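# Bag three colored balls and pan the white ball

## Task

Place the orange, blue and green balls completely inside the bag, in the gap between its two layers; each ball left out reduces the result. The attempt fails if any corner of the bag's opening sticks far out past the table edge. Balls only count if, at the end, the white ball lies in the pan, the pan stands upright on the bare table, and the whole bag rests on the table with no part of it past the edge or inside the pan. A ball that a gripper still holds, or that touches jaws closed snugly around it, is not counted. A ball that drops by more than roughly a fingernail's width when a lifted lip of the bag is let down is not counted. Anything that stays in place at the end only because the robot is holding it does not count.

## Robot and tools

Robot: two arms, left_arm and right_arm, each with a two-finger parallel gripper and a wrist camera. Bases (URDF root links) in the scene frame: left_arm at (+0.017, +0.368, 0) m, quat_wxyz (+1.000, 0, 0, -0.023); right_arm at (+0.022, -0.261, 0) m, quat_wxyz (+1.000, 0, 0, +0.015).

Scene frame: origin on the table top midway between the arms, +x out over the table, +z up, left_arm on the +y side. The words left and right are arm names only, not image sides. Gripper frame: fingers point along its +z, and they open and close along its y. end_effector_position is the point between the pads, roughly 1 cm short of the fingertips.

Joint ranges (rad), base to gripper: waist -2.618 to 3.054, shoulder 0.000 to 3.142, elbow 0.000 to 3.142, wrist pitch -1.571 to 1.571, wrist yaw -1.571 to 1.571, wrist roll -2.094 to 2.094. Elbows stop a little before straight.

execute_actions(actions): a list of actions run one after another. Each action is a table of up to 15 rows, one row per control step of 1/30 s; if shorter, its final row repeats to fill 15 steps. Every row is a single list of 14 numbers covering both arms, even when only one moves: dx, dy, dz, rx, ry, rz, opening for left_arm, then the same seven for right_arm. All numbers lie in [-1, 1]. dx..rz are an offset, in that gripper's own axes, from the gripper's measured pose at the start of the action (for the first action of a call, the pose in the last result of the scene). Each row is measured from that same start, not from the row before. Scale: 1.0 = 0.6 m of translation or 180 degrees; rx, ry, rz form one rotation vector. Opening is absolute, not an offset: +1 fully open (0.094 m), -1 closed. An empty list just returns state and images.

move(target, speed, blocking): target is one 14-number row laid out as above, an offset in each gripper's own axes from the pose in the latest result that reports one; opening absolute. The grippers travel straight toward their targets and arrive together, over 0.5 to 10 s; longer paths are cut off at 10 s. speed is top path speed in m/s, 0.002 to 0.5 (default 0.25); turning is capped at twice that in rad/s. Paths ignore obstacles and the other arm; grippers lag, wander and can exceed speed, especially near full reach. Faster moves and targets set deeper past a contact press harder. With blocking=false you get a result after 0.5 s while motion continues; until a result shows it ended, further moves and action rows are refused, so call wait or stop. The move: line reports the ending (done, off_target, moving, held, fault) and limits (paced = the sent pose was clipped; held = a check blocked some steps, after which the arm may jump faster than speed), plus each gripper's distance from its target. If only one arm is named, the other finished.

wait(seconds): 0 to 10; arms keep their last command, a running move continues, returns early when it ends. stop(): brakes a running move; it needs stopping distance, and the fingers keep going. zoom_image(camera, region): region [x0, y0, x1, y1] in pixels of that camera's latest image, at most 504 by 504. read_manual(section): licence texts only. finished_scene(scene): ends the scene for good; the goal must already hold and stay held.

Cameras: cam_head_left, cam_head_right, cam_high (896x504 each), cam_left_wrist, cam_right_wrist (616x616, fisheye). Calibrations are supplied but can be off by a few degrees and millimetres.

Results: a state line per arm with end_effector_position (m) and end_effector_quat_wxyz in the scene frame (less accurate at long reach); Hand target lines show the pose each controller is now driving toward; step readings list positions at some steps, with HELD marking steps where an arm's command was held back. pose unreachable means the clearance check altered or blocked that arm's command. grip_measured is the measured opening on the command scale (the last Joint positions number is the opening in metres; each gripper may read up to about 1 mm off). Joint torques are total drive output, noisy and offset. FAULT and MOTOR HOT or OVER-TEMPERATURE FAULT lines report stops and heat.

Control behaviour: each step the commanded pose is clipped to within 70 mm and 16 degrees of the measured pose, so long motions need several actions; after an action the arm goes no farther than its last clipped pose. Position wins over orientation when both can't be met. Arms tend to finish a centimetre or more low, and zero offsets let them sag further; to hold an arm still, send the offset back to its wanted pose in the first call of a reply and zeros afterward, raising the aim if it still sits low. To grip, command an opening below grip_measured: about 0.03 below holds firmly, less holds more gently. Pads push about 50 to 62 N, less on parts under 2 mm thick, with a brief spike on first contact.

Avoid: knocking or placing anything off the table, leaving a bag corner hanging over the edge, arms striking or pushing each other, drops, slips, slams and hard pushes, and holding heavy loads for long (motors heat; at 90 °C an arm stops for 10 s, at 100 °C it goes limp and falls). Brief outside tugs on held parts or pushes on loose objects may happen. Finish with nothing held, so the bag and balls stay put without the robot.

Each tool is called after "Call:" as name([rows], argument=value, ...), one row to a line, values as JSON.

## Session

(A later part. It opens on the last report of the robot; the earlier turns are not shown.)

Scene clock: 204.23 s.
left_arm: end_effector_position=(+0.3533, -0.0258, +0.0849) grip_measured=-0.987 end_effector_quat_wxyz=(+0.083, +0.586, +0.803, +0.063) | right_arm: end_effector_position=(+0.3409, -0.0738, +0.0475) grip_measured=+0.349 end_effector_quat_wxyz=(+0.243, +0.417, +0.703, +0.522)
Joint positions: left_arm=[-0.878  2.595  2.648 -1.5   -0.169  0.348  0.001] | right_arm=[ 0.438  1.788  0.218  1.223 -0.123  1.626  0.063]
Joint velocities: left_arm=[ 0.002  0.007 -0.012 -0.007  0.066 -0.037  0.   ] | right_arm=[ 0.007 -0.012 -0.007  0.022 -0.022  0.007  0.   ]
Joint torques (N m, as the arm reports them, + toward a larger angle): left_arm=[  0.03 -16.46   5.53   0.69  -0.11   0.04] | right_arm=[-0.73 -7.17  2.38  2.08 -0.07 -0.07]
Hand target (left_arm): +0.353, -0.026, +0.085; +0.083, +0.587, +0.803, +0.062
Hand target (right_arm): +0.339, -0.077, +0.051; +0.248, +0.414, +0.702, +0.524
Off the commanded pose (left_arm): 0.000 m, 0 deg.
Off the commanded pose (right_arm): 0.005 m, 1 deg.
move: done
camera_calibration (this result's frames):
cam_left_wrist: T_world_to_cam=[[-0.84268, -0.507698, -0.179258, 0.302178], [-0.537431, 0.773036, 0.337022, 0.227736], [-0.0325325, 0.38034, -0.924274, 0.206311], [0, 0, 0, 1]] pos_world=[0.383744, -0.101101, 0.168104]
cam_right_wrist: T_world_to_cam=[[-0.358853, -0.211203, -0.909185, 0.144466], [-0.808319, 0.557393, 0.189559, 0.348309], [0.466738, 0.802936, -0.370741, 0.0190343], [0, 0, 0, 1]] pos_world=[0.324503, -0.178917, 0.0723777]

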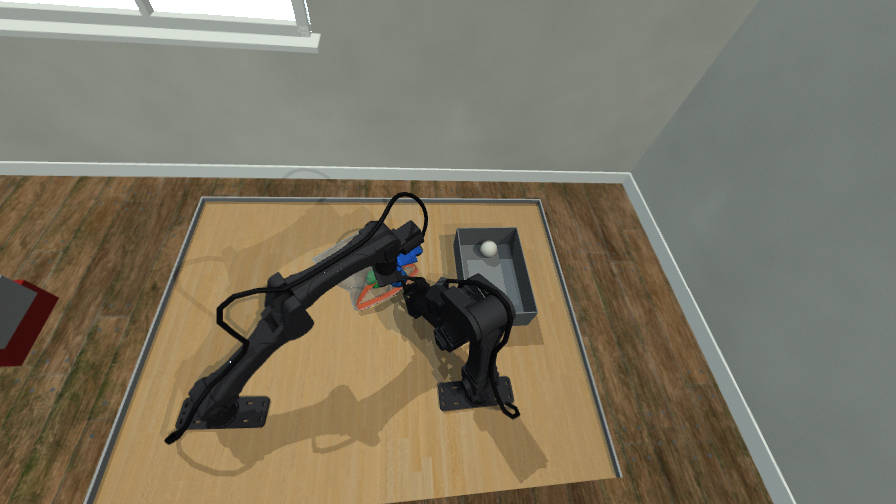

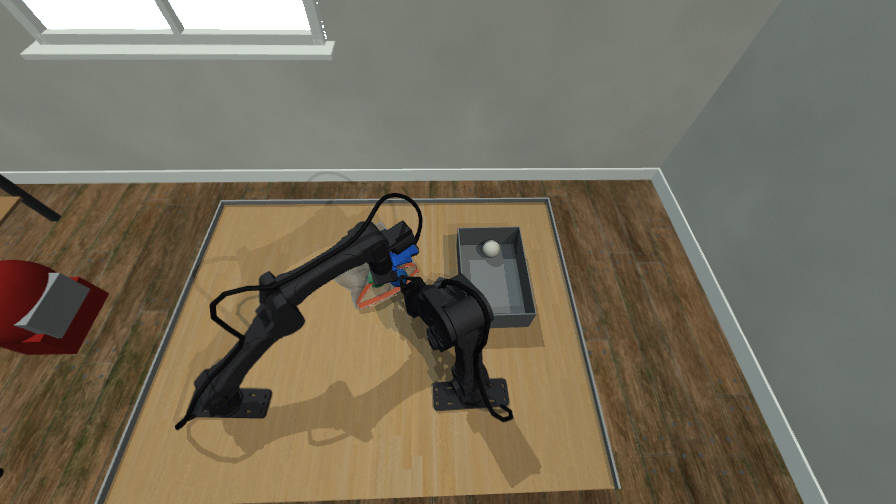

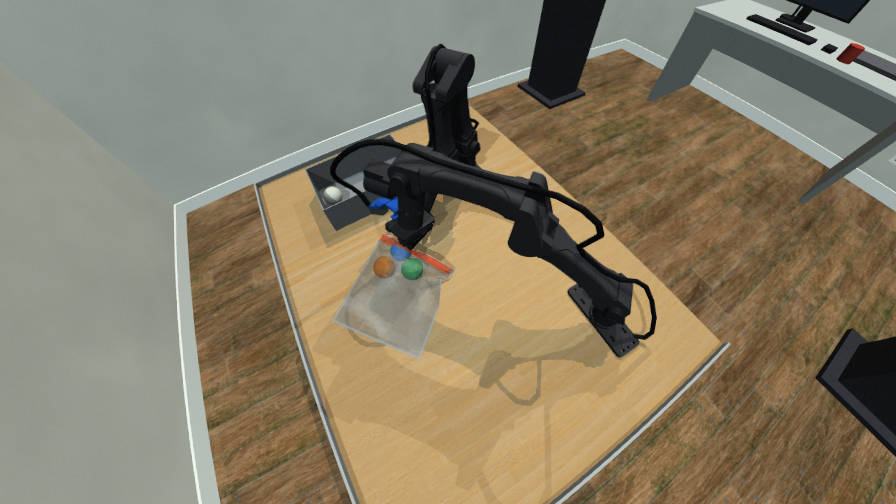

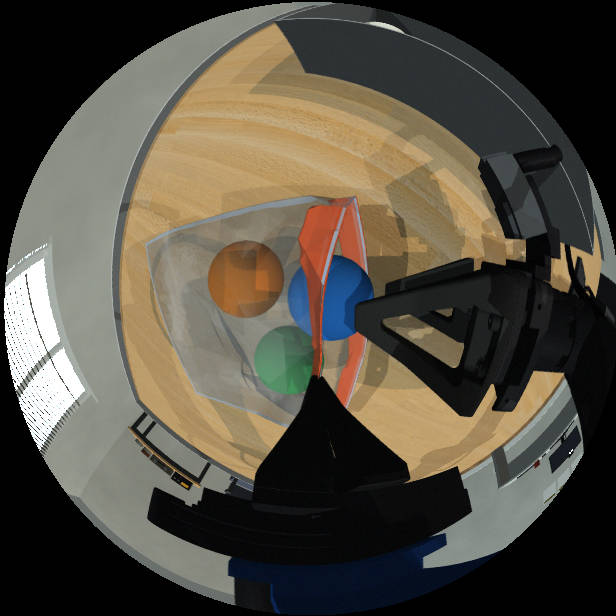

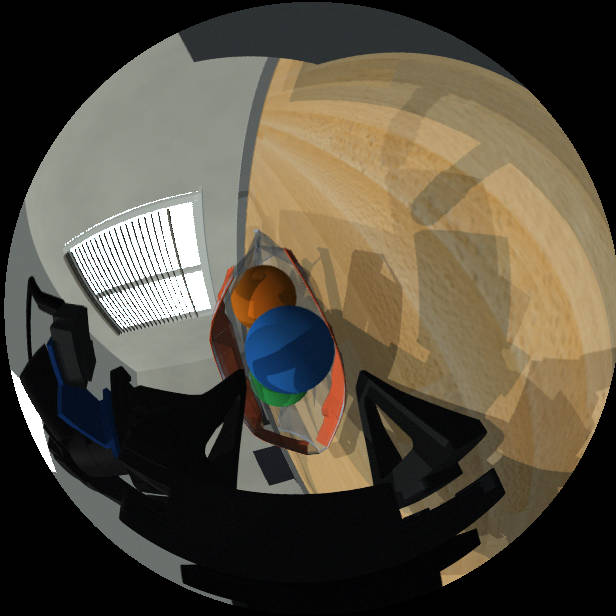

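Call:
move(target=[0,0,0,0,0,0,-1,-0.014,-0.018,-0.005,0,0,0,-1], speed=0.05)

Call:
move(target=[0,0,0,0,0,0,-1,0,0.02,0.05,0,0,0,-1], speed=0.04)

Scene clock: 205.70 s.
left_arm: end_effector_position=(+0.3533, -0.0258, +0.0849) grip_measured=-0.987 end_effector_quat_wxyz=(+0.083, +0.586, +0.803, +0.063) | right_arm: end_effector_position=(+0.3443, -0.0790, +0.0488) grip_measured=-0.996 end_effector_quat_wxyz=(+0.246, +0.414, +0.694, +0.535)
Joint positions: left_arm=[-0.878  2.595  2.648 -1.5   -0.169  0.348  0.001] | right_arm=[ 0.405  1.838  0.209  1.313 -0.158  1.626  0.   ]
Joint velocities: left_arm=[ 0.002 -0.022 -0.012  0.022  0.022 -0.007  0.001] | right_arm=[ 0.002  0.012 -0.007 -0.051 -0.007 -0.037 -0.001]
Joint torques (N m, as the arm reports them, + toward a larger angle): left_arm=[  0.06 -16.42   5.42   0.66  -0.12   0.01] | right_arm=[-0.74 -3.69  1.91  2.11 -0.07 -0.13]
Hand target (left_arm): +0.353, -0.026, +0.085; +0.083, +0.586, +0.803, +0.063
Hand target (right_arm): +0.340, -0.084, +0.038; +0.243, +0.417, +0.704, +0.522
Off the commanded pose (left_arm): 0.000 m, 0 deg.
Off the commanded pose (right_arm): 0.013 m, 2 deg.
move: off_target (right_arm)
camera_calibration (this result's frames):
cam_left_wrist: T_world_to_cam=[[-0.84268, -0.507698, -0.179258, 0.302178], [-0.537431, 0.773036, 0.337022, 0.227736], [-0.0325325, 0.38034, -0.924274, 0.206311], [0, 0, 0, 1]] pos_world=[0.383744, -0.101101, 0.168104]
cam_right_wrist: T_world_to_cam=[[-0.337673, -0.189279, -0.922036, 0.140821], [-0.812458, 0.553232, 0.183974, 0.355064], [0.475277, 0.811239, -0.340592, 0.0183321], [0, 0, 0, 1]] pos_world=[0.327313, -0.18465, 0.0707634]

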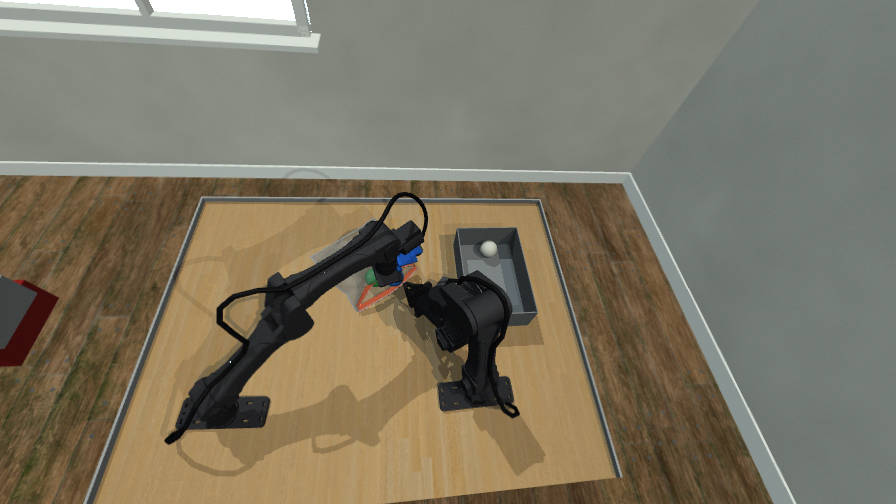

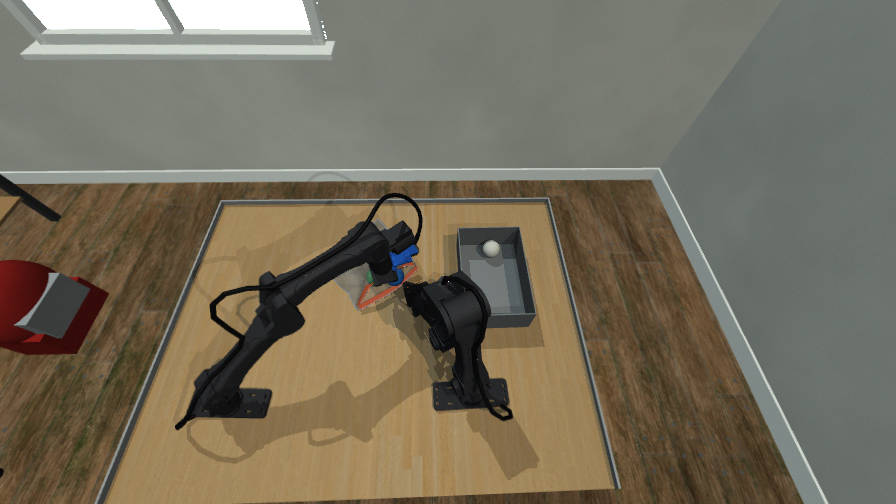

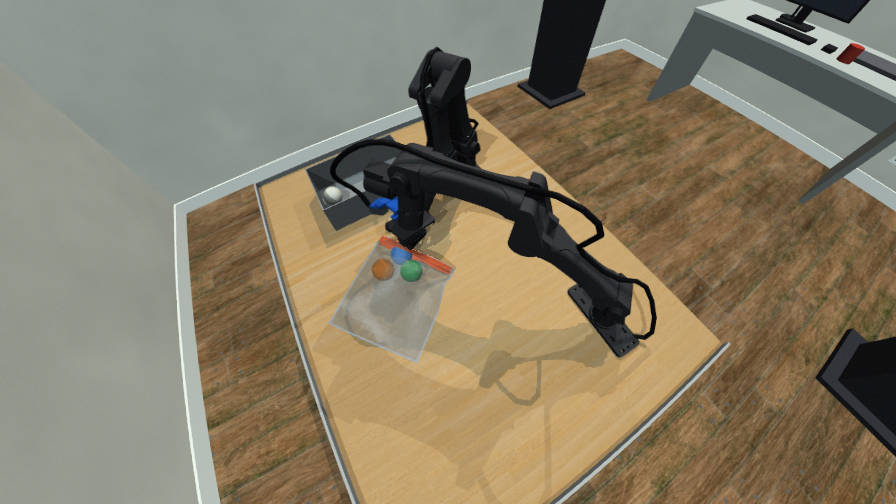

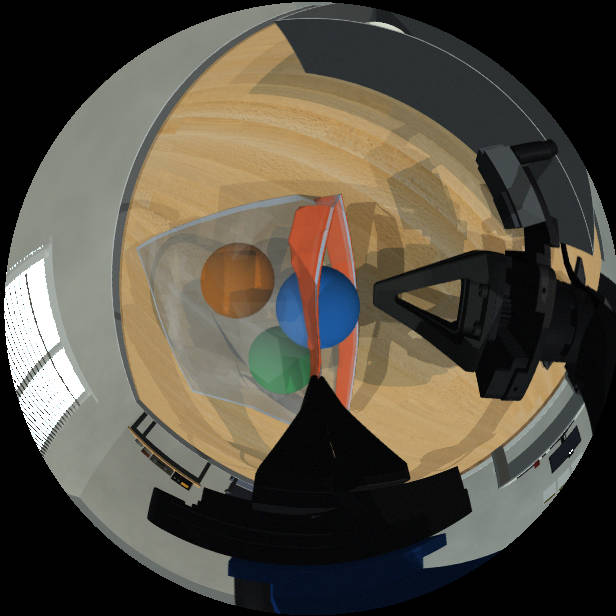

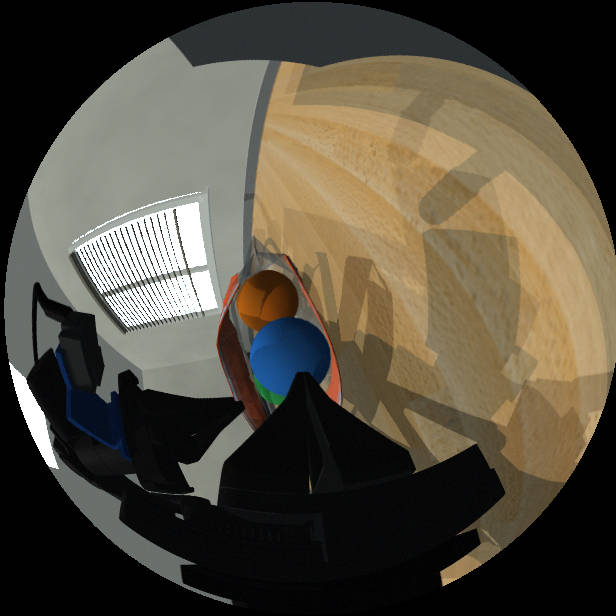

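Scene clock: 206.90 s.
left_arm: end_effector_position=(+0.3533, -0.0258, +0.0849) grip_measured=-0.987 end_effector_quat_wxyz=(+0.083, +0.586, +0.803, +0.063) | right_arm: end_effector_position=(+0.3705, -0.0650, +0.0626) grip_measured=-0.996 end_effector_quat_wxyz=(+0.257, +0.407, +0.685, +0.547)
Joint positions: left_arm=[-0.878  2.595  2.648 -1.5   -0.169  0.348  0.001] | right_arm=[ 0.415  1.851  0.318  1.258 -0.145  1.627  0.   ]
Joint velocities: left_arm=[ 0.007  0.017  0.002 -0.066 -0.007  0.022  0.001] | right_arm=[-0.007  0.012  0.012  0.007  0.007  0.007  0.001]
Joint torques (N m, as the arm reports them, + toward a larger angle): left_arm=[ -0.05 -16.36   5.47   0.65  -0.11   0.01] | right_arm=[ 0.81 -4.33  5.89  1.83  0.02  0.04]
Hand target (left_arm): +0.353, -0.026, +0.085; +0.083, +0.586, +0.803, +0.063
Hand target (right_arm): +0.371, -0.062, +0.051; +0.246, +0.414, +0.694, +0.535
Off the commanded pose (left_arm): 0.000 m, 0 deg.
Off the commanded pose (right_arm): 0.012 m, 2 deg.
move: off_target (right_arm)
camera_calibration (this result's frames):
cam_left_wrist: T_world_to_cam=[[-0.84268, -0.507698, -0.179258, 0.302178], [-0.537431, 0.773036, 0.337022, 0.227736], [-0.0325325, 0.38034, -0.924274, 0.206311], [0, 0, 0, 1]] pos_world=[0.383744, -0.101101, 0.168104]
cam_right_wrist: T_world_to_cam=[[-0.304125, -0.174669, -0.936482, 0.154417], [-0.817185, 0.553074, 0.162225, 0.369122], [0.489609, 0.814616, -0.31094, -0.00772188], [0, 0, 0, 1]] pos_world=[0.352384, -0.17089, 0.0823263]

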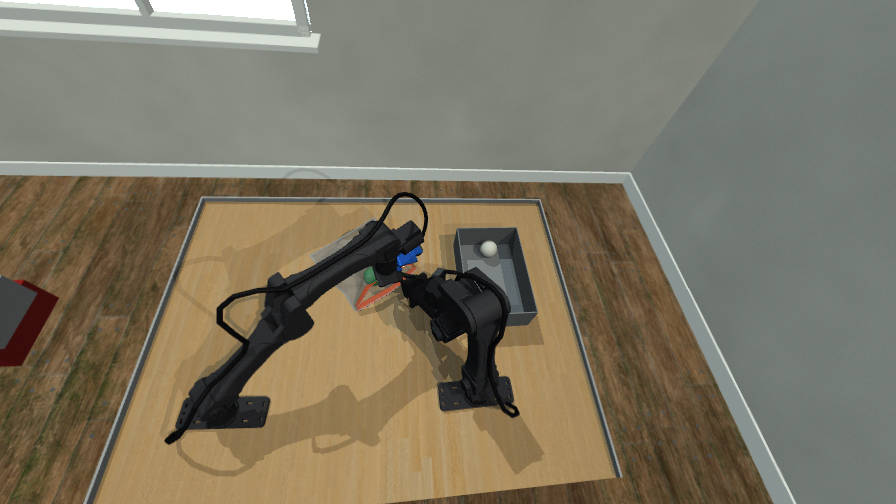

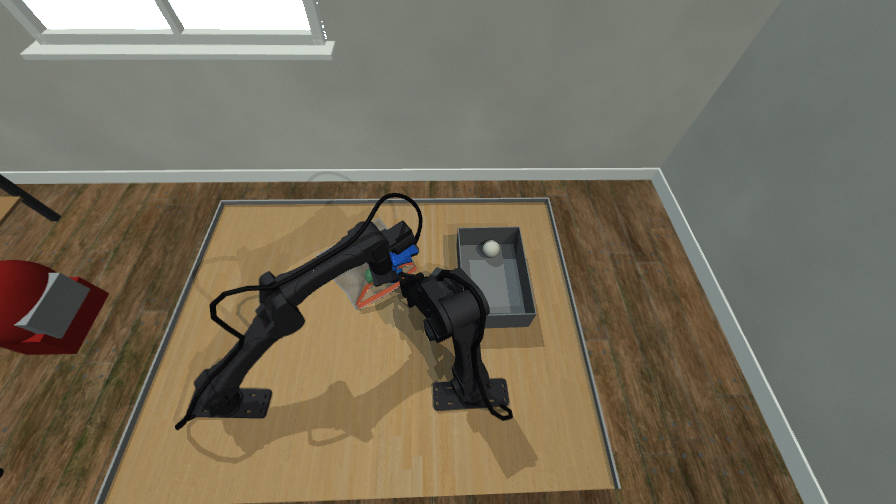

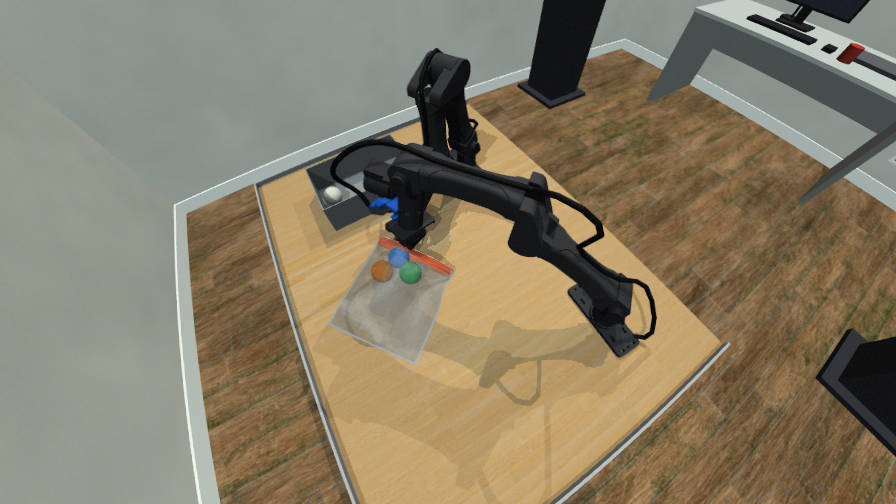

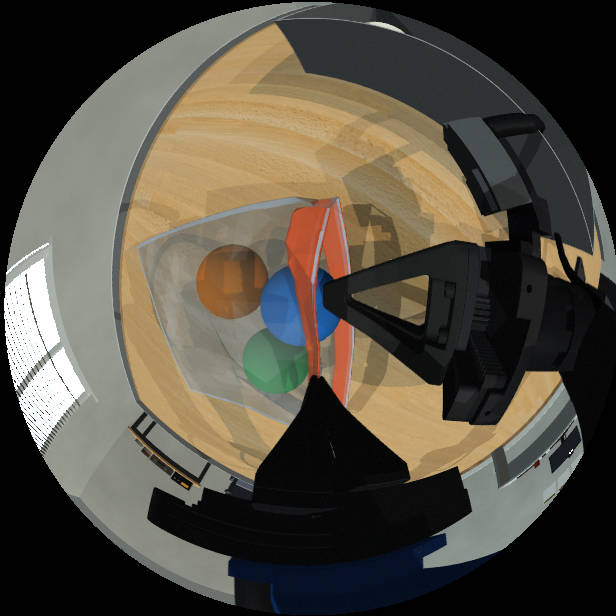

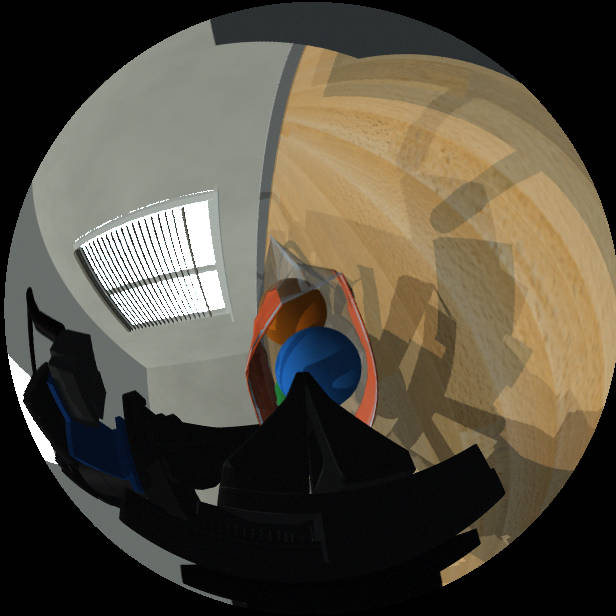

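Call:
move(target=[0,0,0,0,0,0,-1,0,-0.055,0.005,0,0,0,-1], speed=0.04)

Call:
move(target=[0,0,0,0,0,0,-1,0,0,0.05,0,0,0,-1], speed=0.04)

Scene clock: 208.40 s.
left_arm: end_effector_position=(+0.3533, -0.0258, +0.0849) grip_measured=-0.987 end_effector_quat_wxyz=(+0.083, +0.586, +0.803, +0.063) | right_arm: end_effector_position=(+0.3750, -0.0644, +0.0543) grip_measured=-0.996 end_effector_quat_wxyz=(+0.277, +0.393, +0.664, +0.573)
Joint positions: left_arm=[-0.878  2.595  2.648 -1.5   -0.169  0.348  0.001] | right_arm=[ 0.415  2.047  0.318  1.536 -0.137  1.627  0.   ]
Joint velocities: left_arm=[-0.002  0.012 -0.012  0.022 -0.022 -0.051  0.001] | right_arm=[-0.007 -0.002  0.002  0.066  0.022 -0.022  0.   ]
Joint torques (N m, as the arm reports them, + toward a larger angle): left_arm=[ -0.04 -16.49   5.49   0.67  -0.15   0.03] | right_arm=[ 0.69 -4.51  0.35  1.89 -0.03  0.03]
Hand target (left_arm): +0.353, -0.026, +0.085; +0.083, +0.586, +0.803, +0.063
Hand target (right_arm): +0.363, -0.067, +0.030; +0.257, +0.407, +0.685, +0.547
Off the commanded pose (left_arm): 0.000 m, 0 deg.
Off the commanded pose (right_arm): 0.027 m, 5 deg.
move: off_target (right_arm)
camera_calibration (this result's frames):
cam_left_wrist: T_world_to_cam=[[-0.84268, -0.507698, -0.179258, 0.302178], [-0.537431, 0.773036, 0.337022, 0.227736], [-0.0325325, 0.38034, -0.924274, 0.206311], [0, 0, 0, 1]] pos_world=[0.383744, -0.101101, 0.168104]
cam_right_wrist: T_world_to_cam=[[-0.234298, -0.140603, -0.961944, 0.12555], [-0.82341, 0.554728, 0.119473, 0.378605], [0.516819, 0.820066, -0.245745, -0.0264004], [0, 0, 0, 1]] pos_world=[0.354807, -0.17072, 0.0690516]

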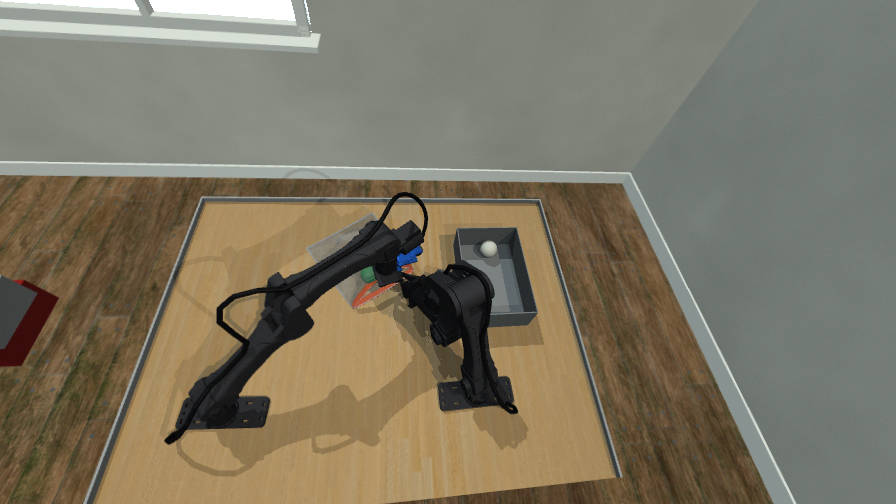

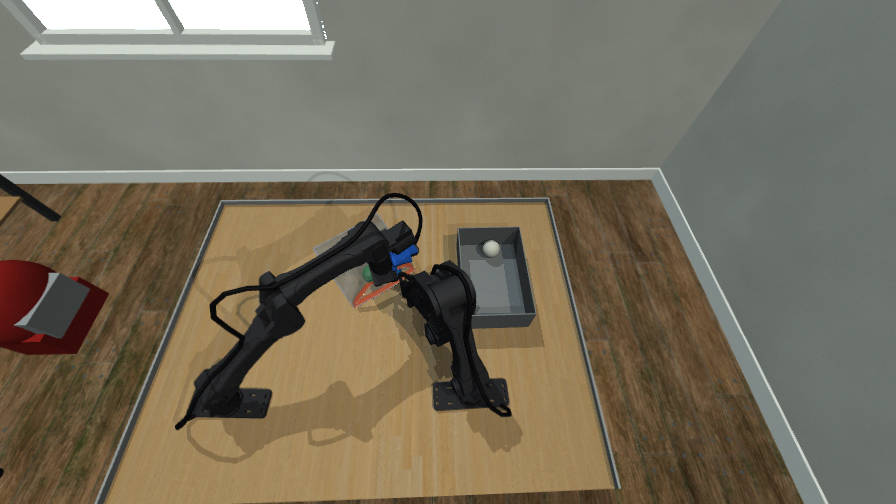

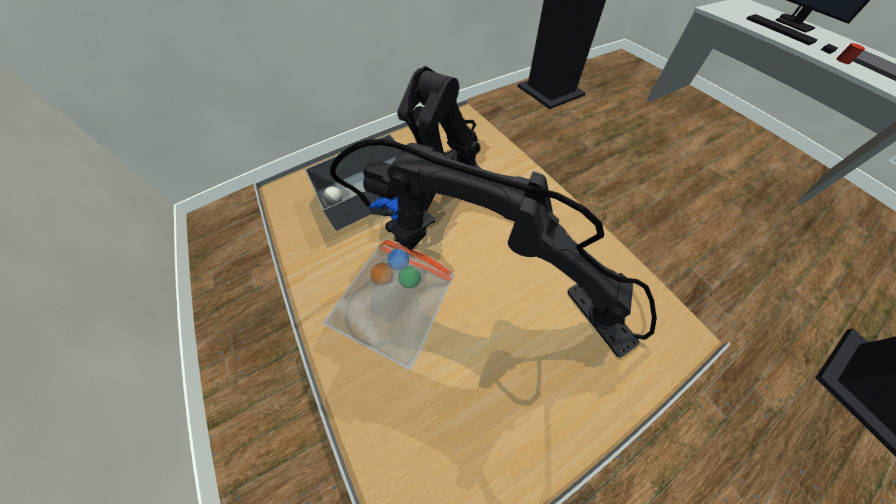

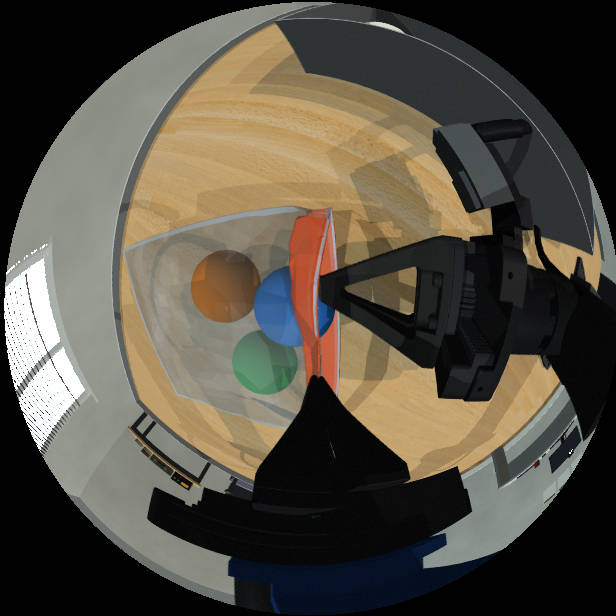

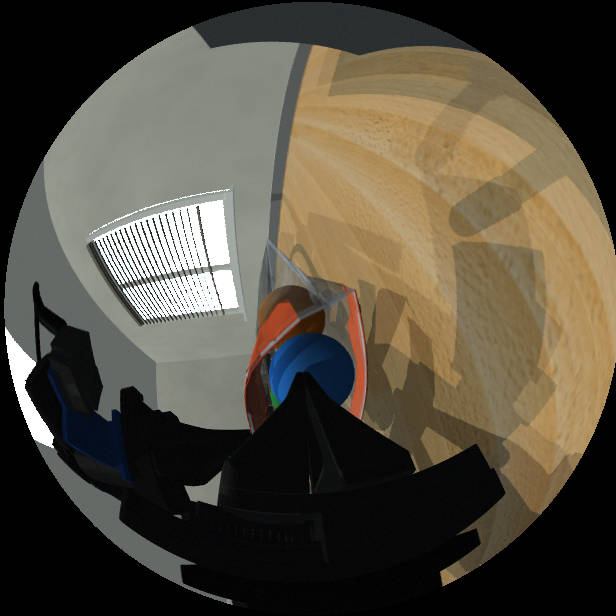

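Scene clock: 209.43 s.
left_arm: end_effector_position=(+0.3533, -0.0258, +0.0849) grip_measured=-0.987 end_effector_quat_wxyz=(+0.083, +0.586, +0.803, +0.063) | right_arm: end_effector_position=(+0.3982, -0.0514, +0.0616) grip_measured=-0.996 end_effector_quat_wxyz=(+0.287, +0.385, +0.654, +0.584)
Joint positions: left_arm=[-0.878  2.595  2.648 -1.5   -0.169  0.348  0.001] | right_arm=[ 0.423  2.08   0.419  1.507 -0.127  1.627  0.   ]
Joint velocities: left_arm=[-0.002  0.002 -0.007 -0.051 -0.007 -0.022  0.001] | right_arm=[ 0.022 -0.007 -0.012 -0.037  0.037 -0.007 -0.   ]
Joint torques (N m, as the arm reports them, + toward a larger angle): left_arm=[  0.01 -16.49   5.46   0.65  -0.15   0.  ] | right_arm=[ 0.82 -5.61  4.88  1.88  0.04  0.04]
Hand target (left_arm): +0.353, -0.026, +0.085; +0.083, +0.586, +0.803, +0.063
Hand target (right_arm): +0.399, -0.048, +0.049; +0.277, +0.393, +0.664, +0.573
Off the commanded pose (left_arm): 0.000 m, 0 deg.
Off the commanded pose (right_arm): 0.013 m, 2 deg.
move: off_target (right_arm)
camera_calibration (this result's frames):
cam_left_wrist: T_world_to_cam=[[-0.84268, -0.507698, -0.179258, 0.302178], [-0.537431, 0.773036, 0.337022, 0.227736], [-0.0325325, 0.38034, -0.924274, 0.206311], [0, 0, 0, 1]] pos_world=[0.383744, -0.101101, 0.168104]
cam_right_wrist: T_world_to_cam=[[-0.199896, -0.125422, -0.971757, 0.127485], [-0.82634, 0.554507, 0.0984141, 0.392023], [0.526502, 0.822673, -0.214485, -0.0529305], [0, 0, 0, 1]] pos_world=[0.377296, -0.157845, 0.0739512]

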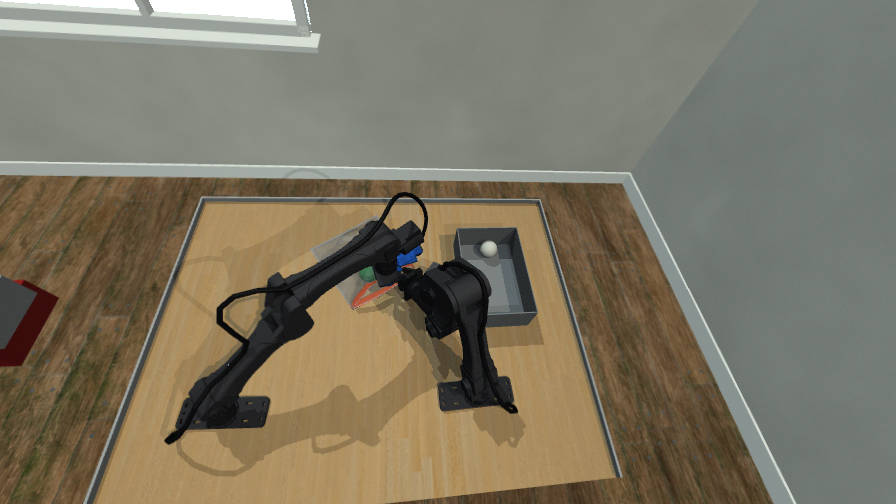

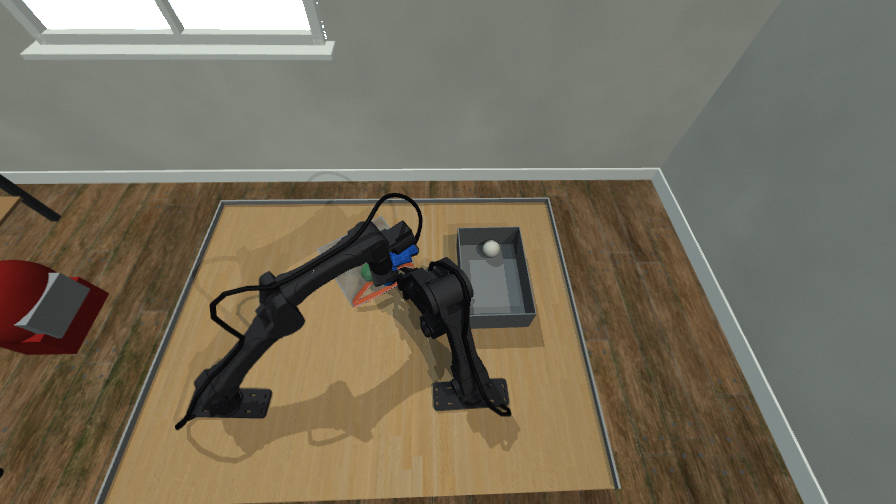

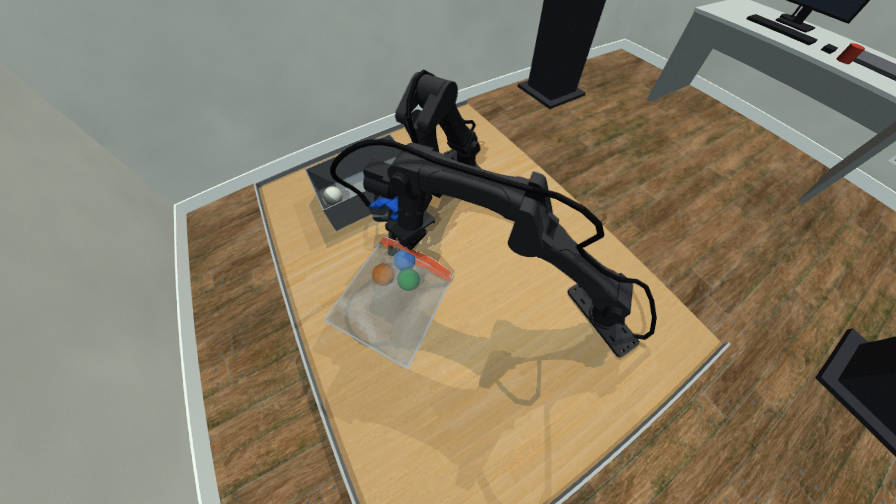

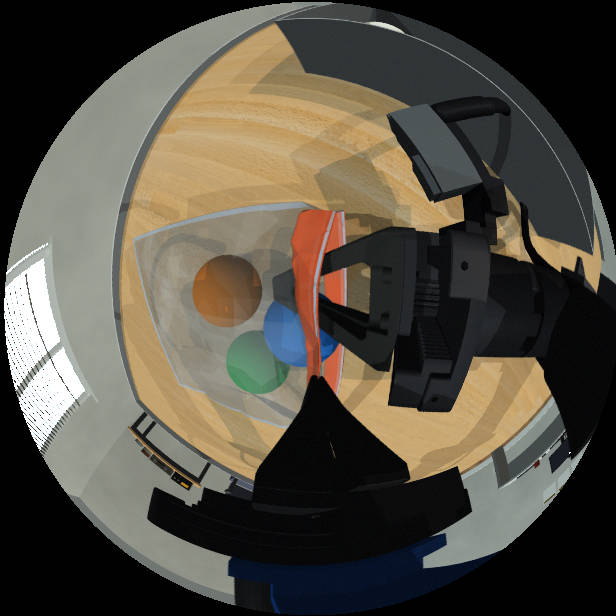

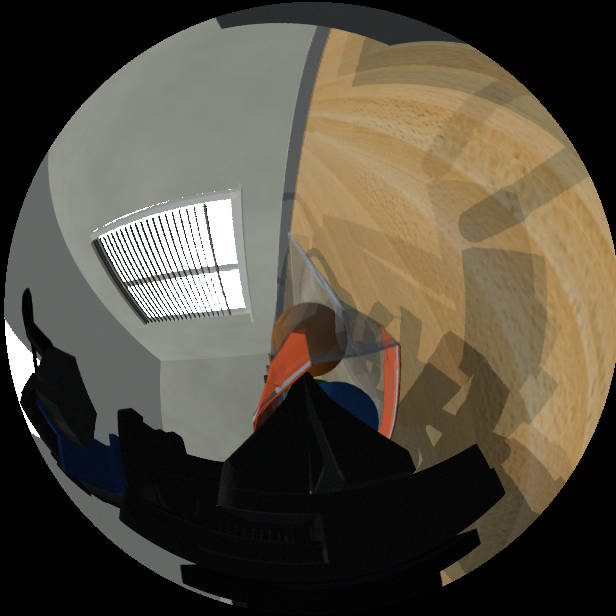

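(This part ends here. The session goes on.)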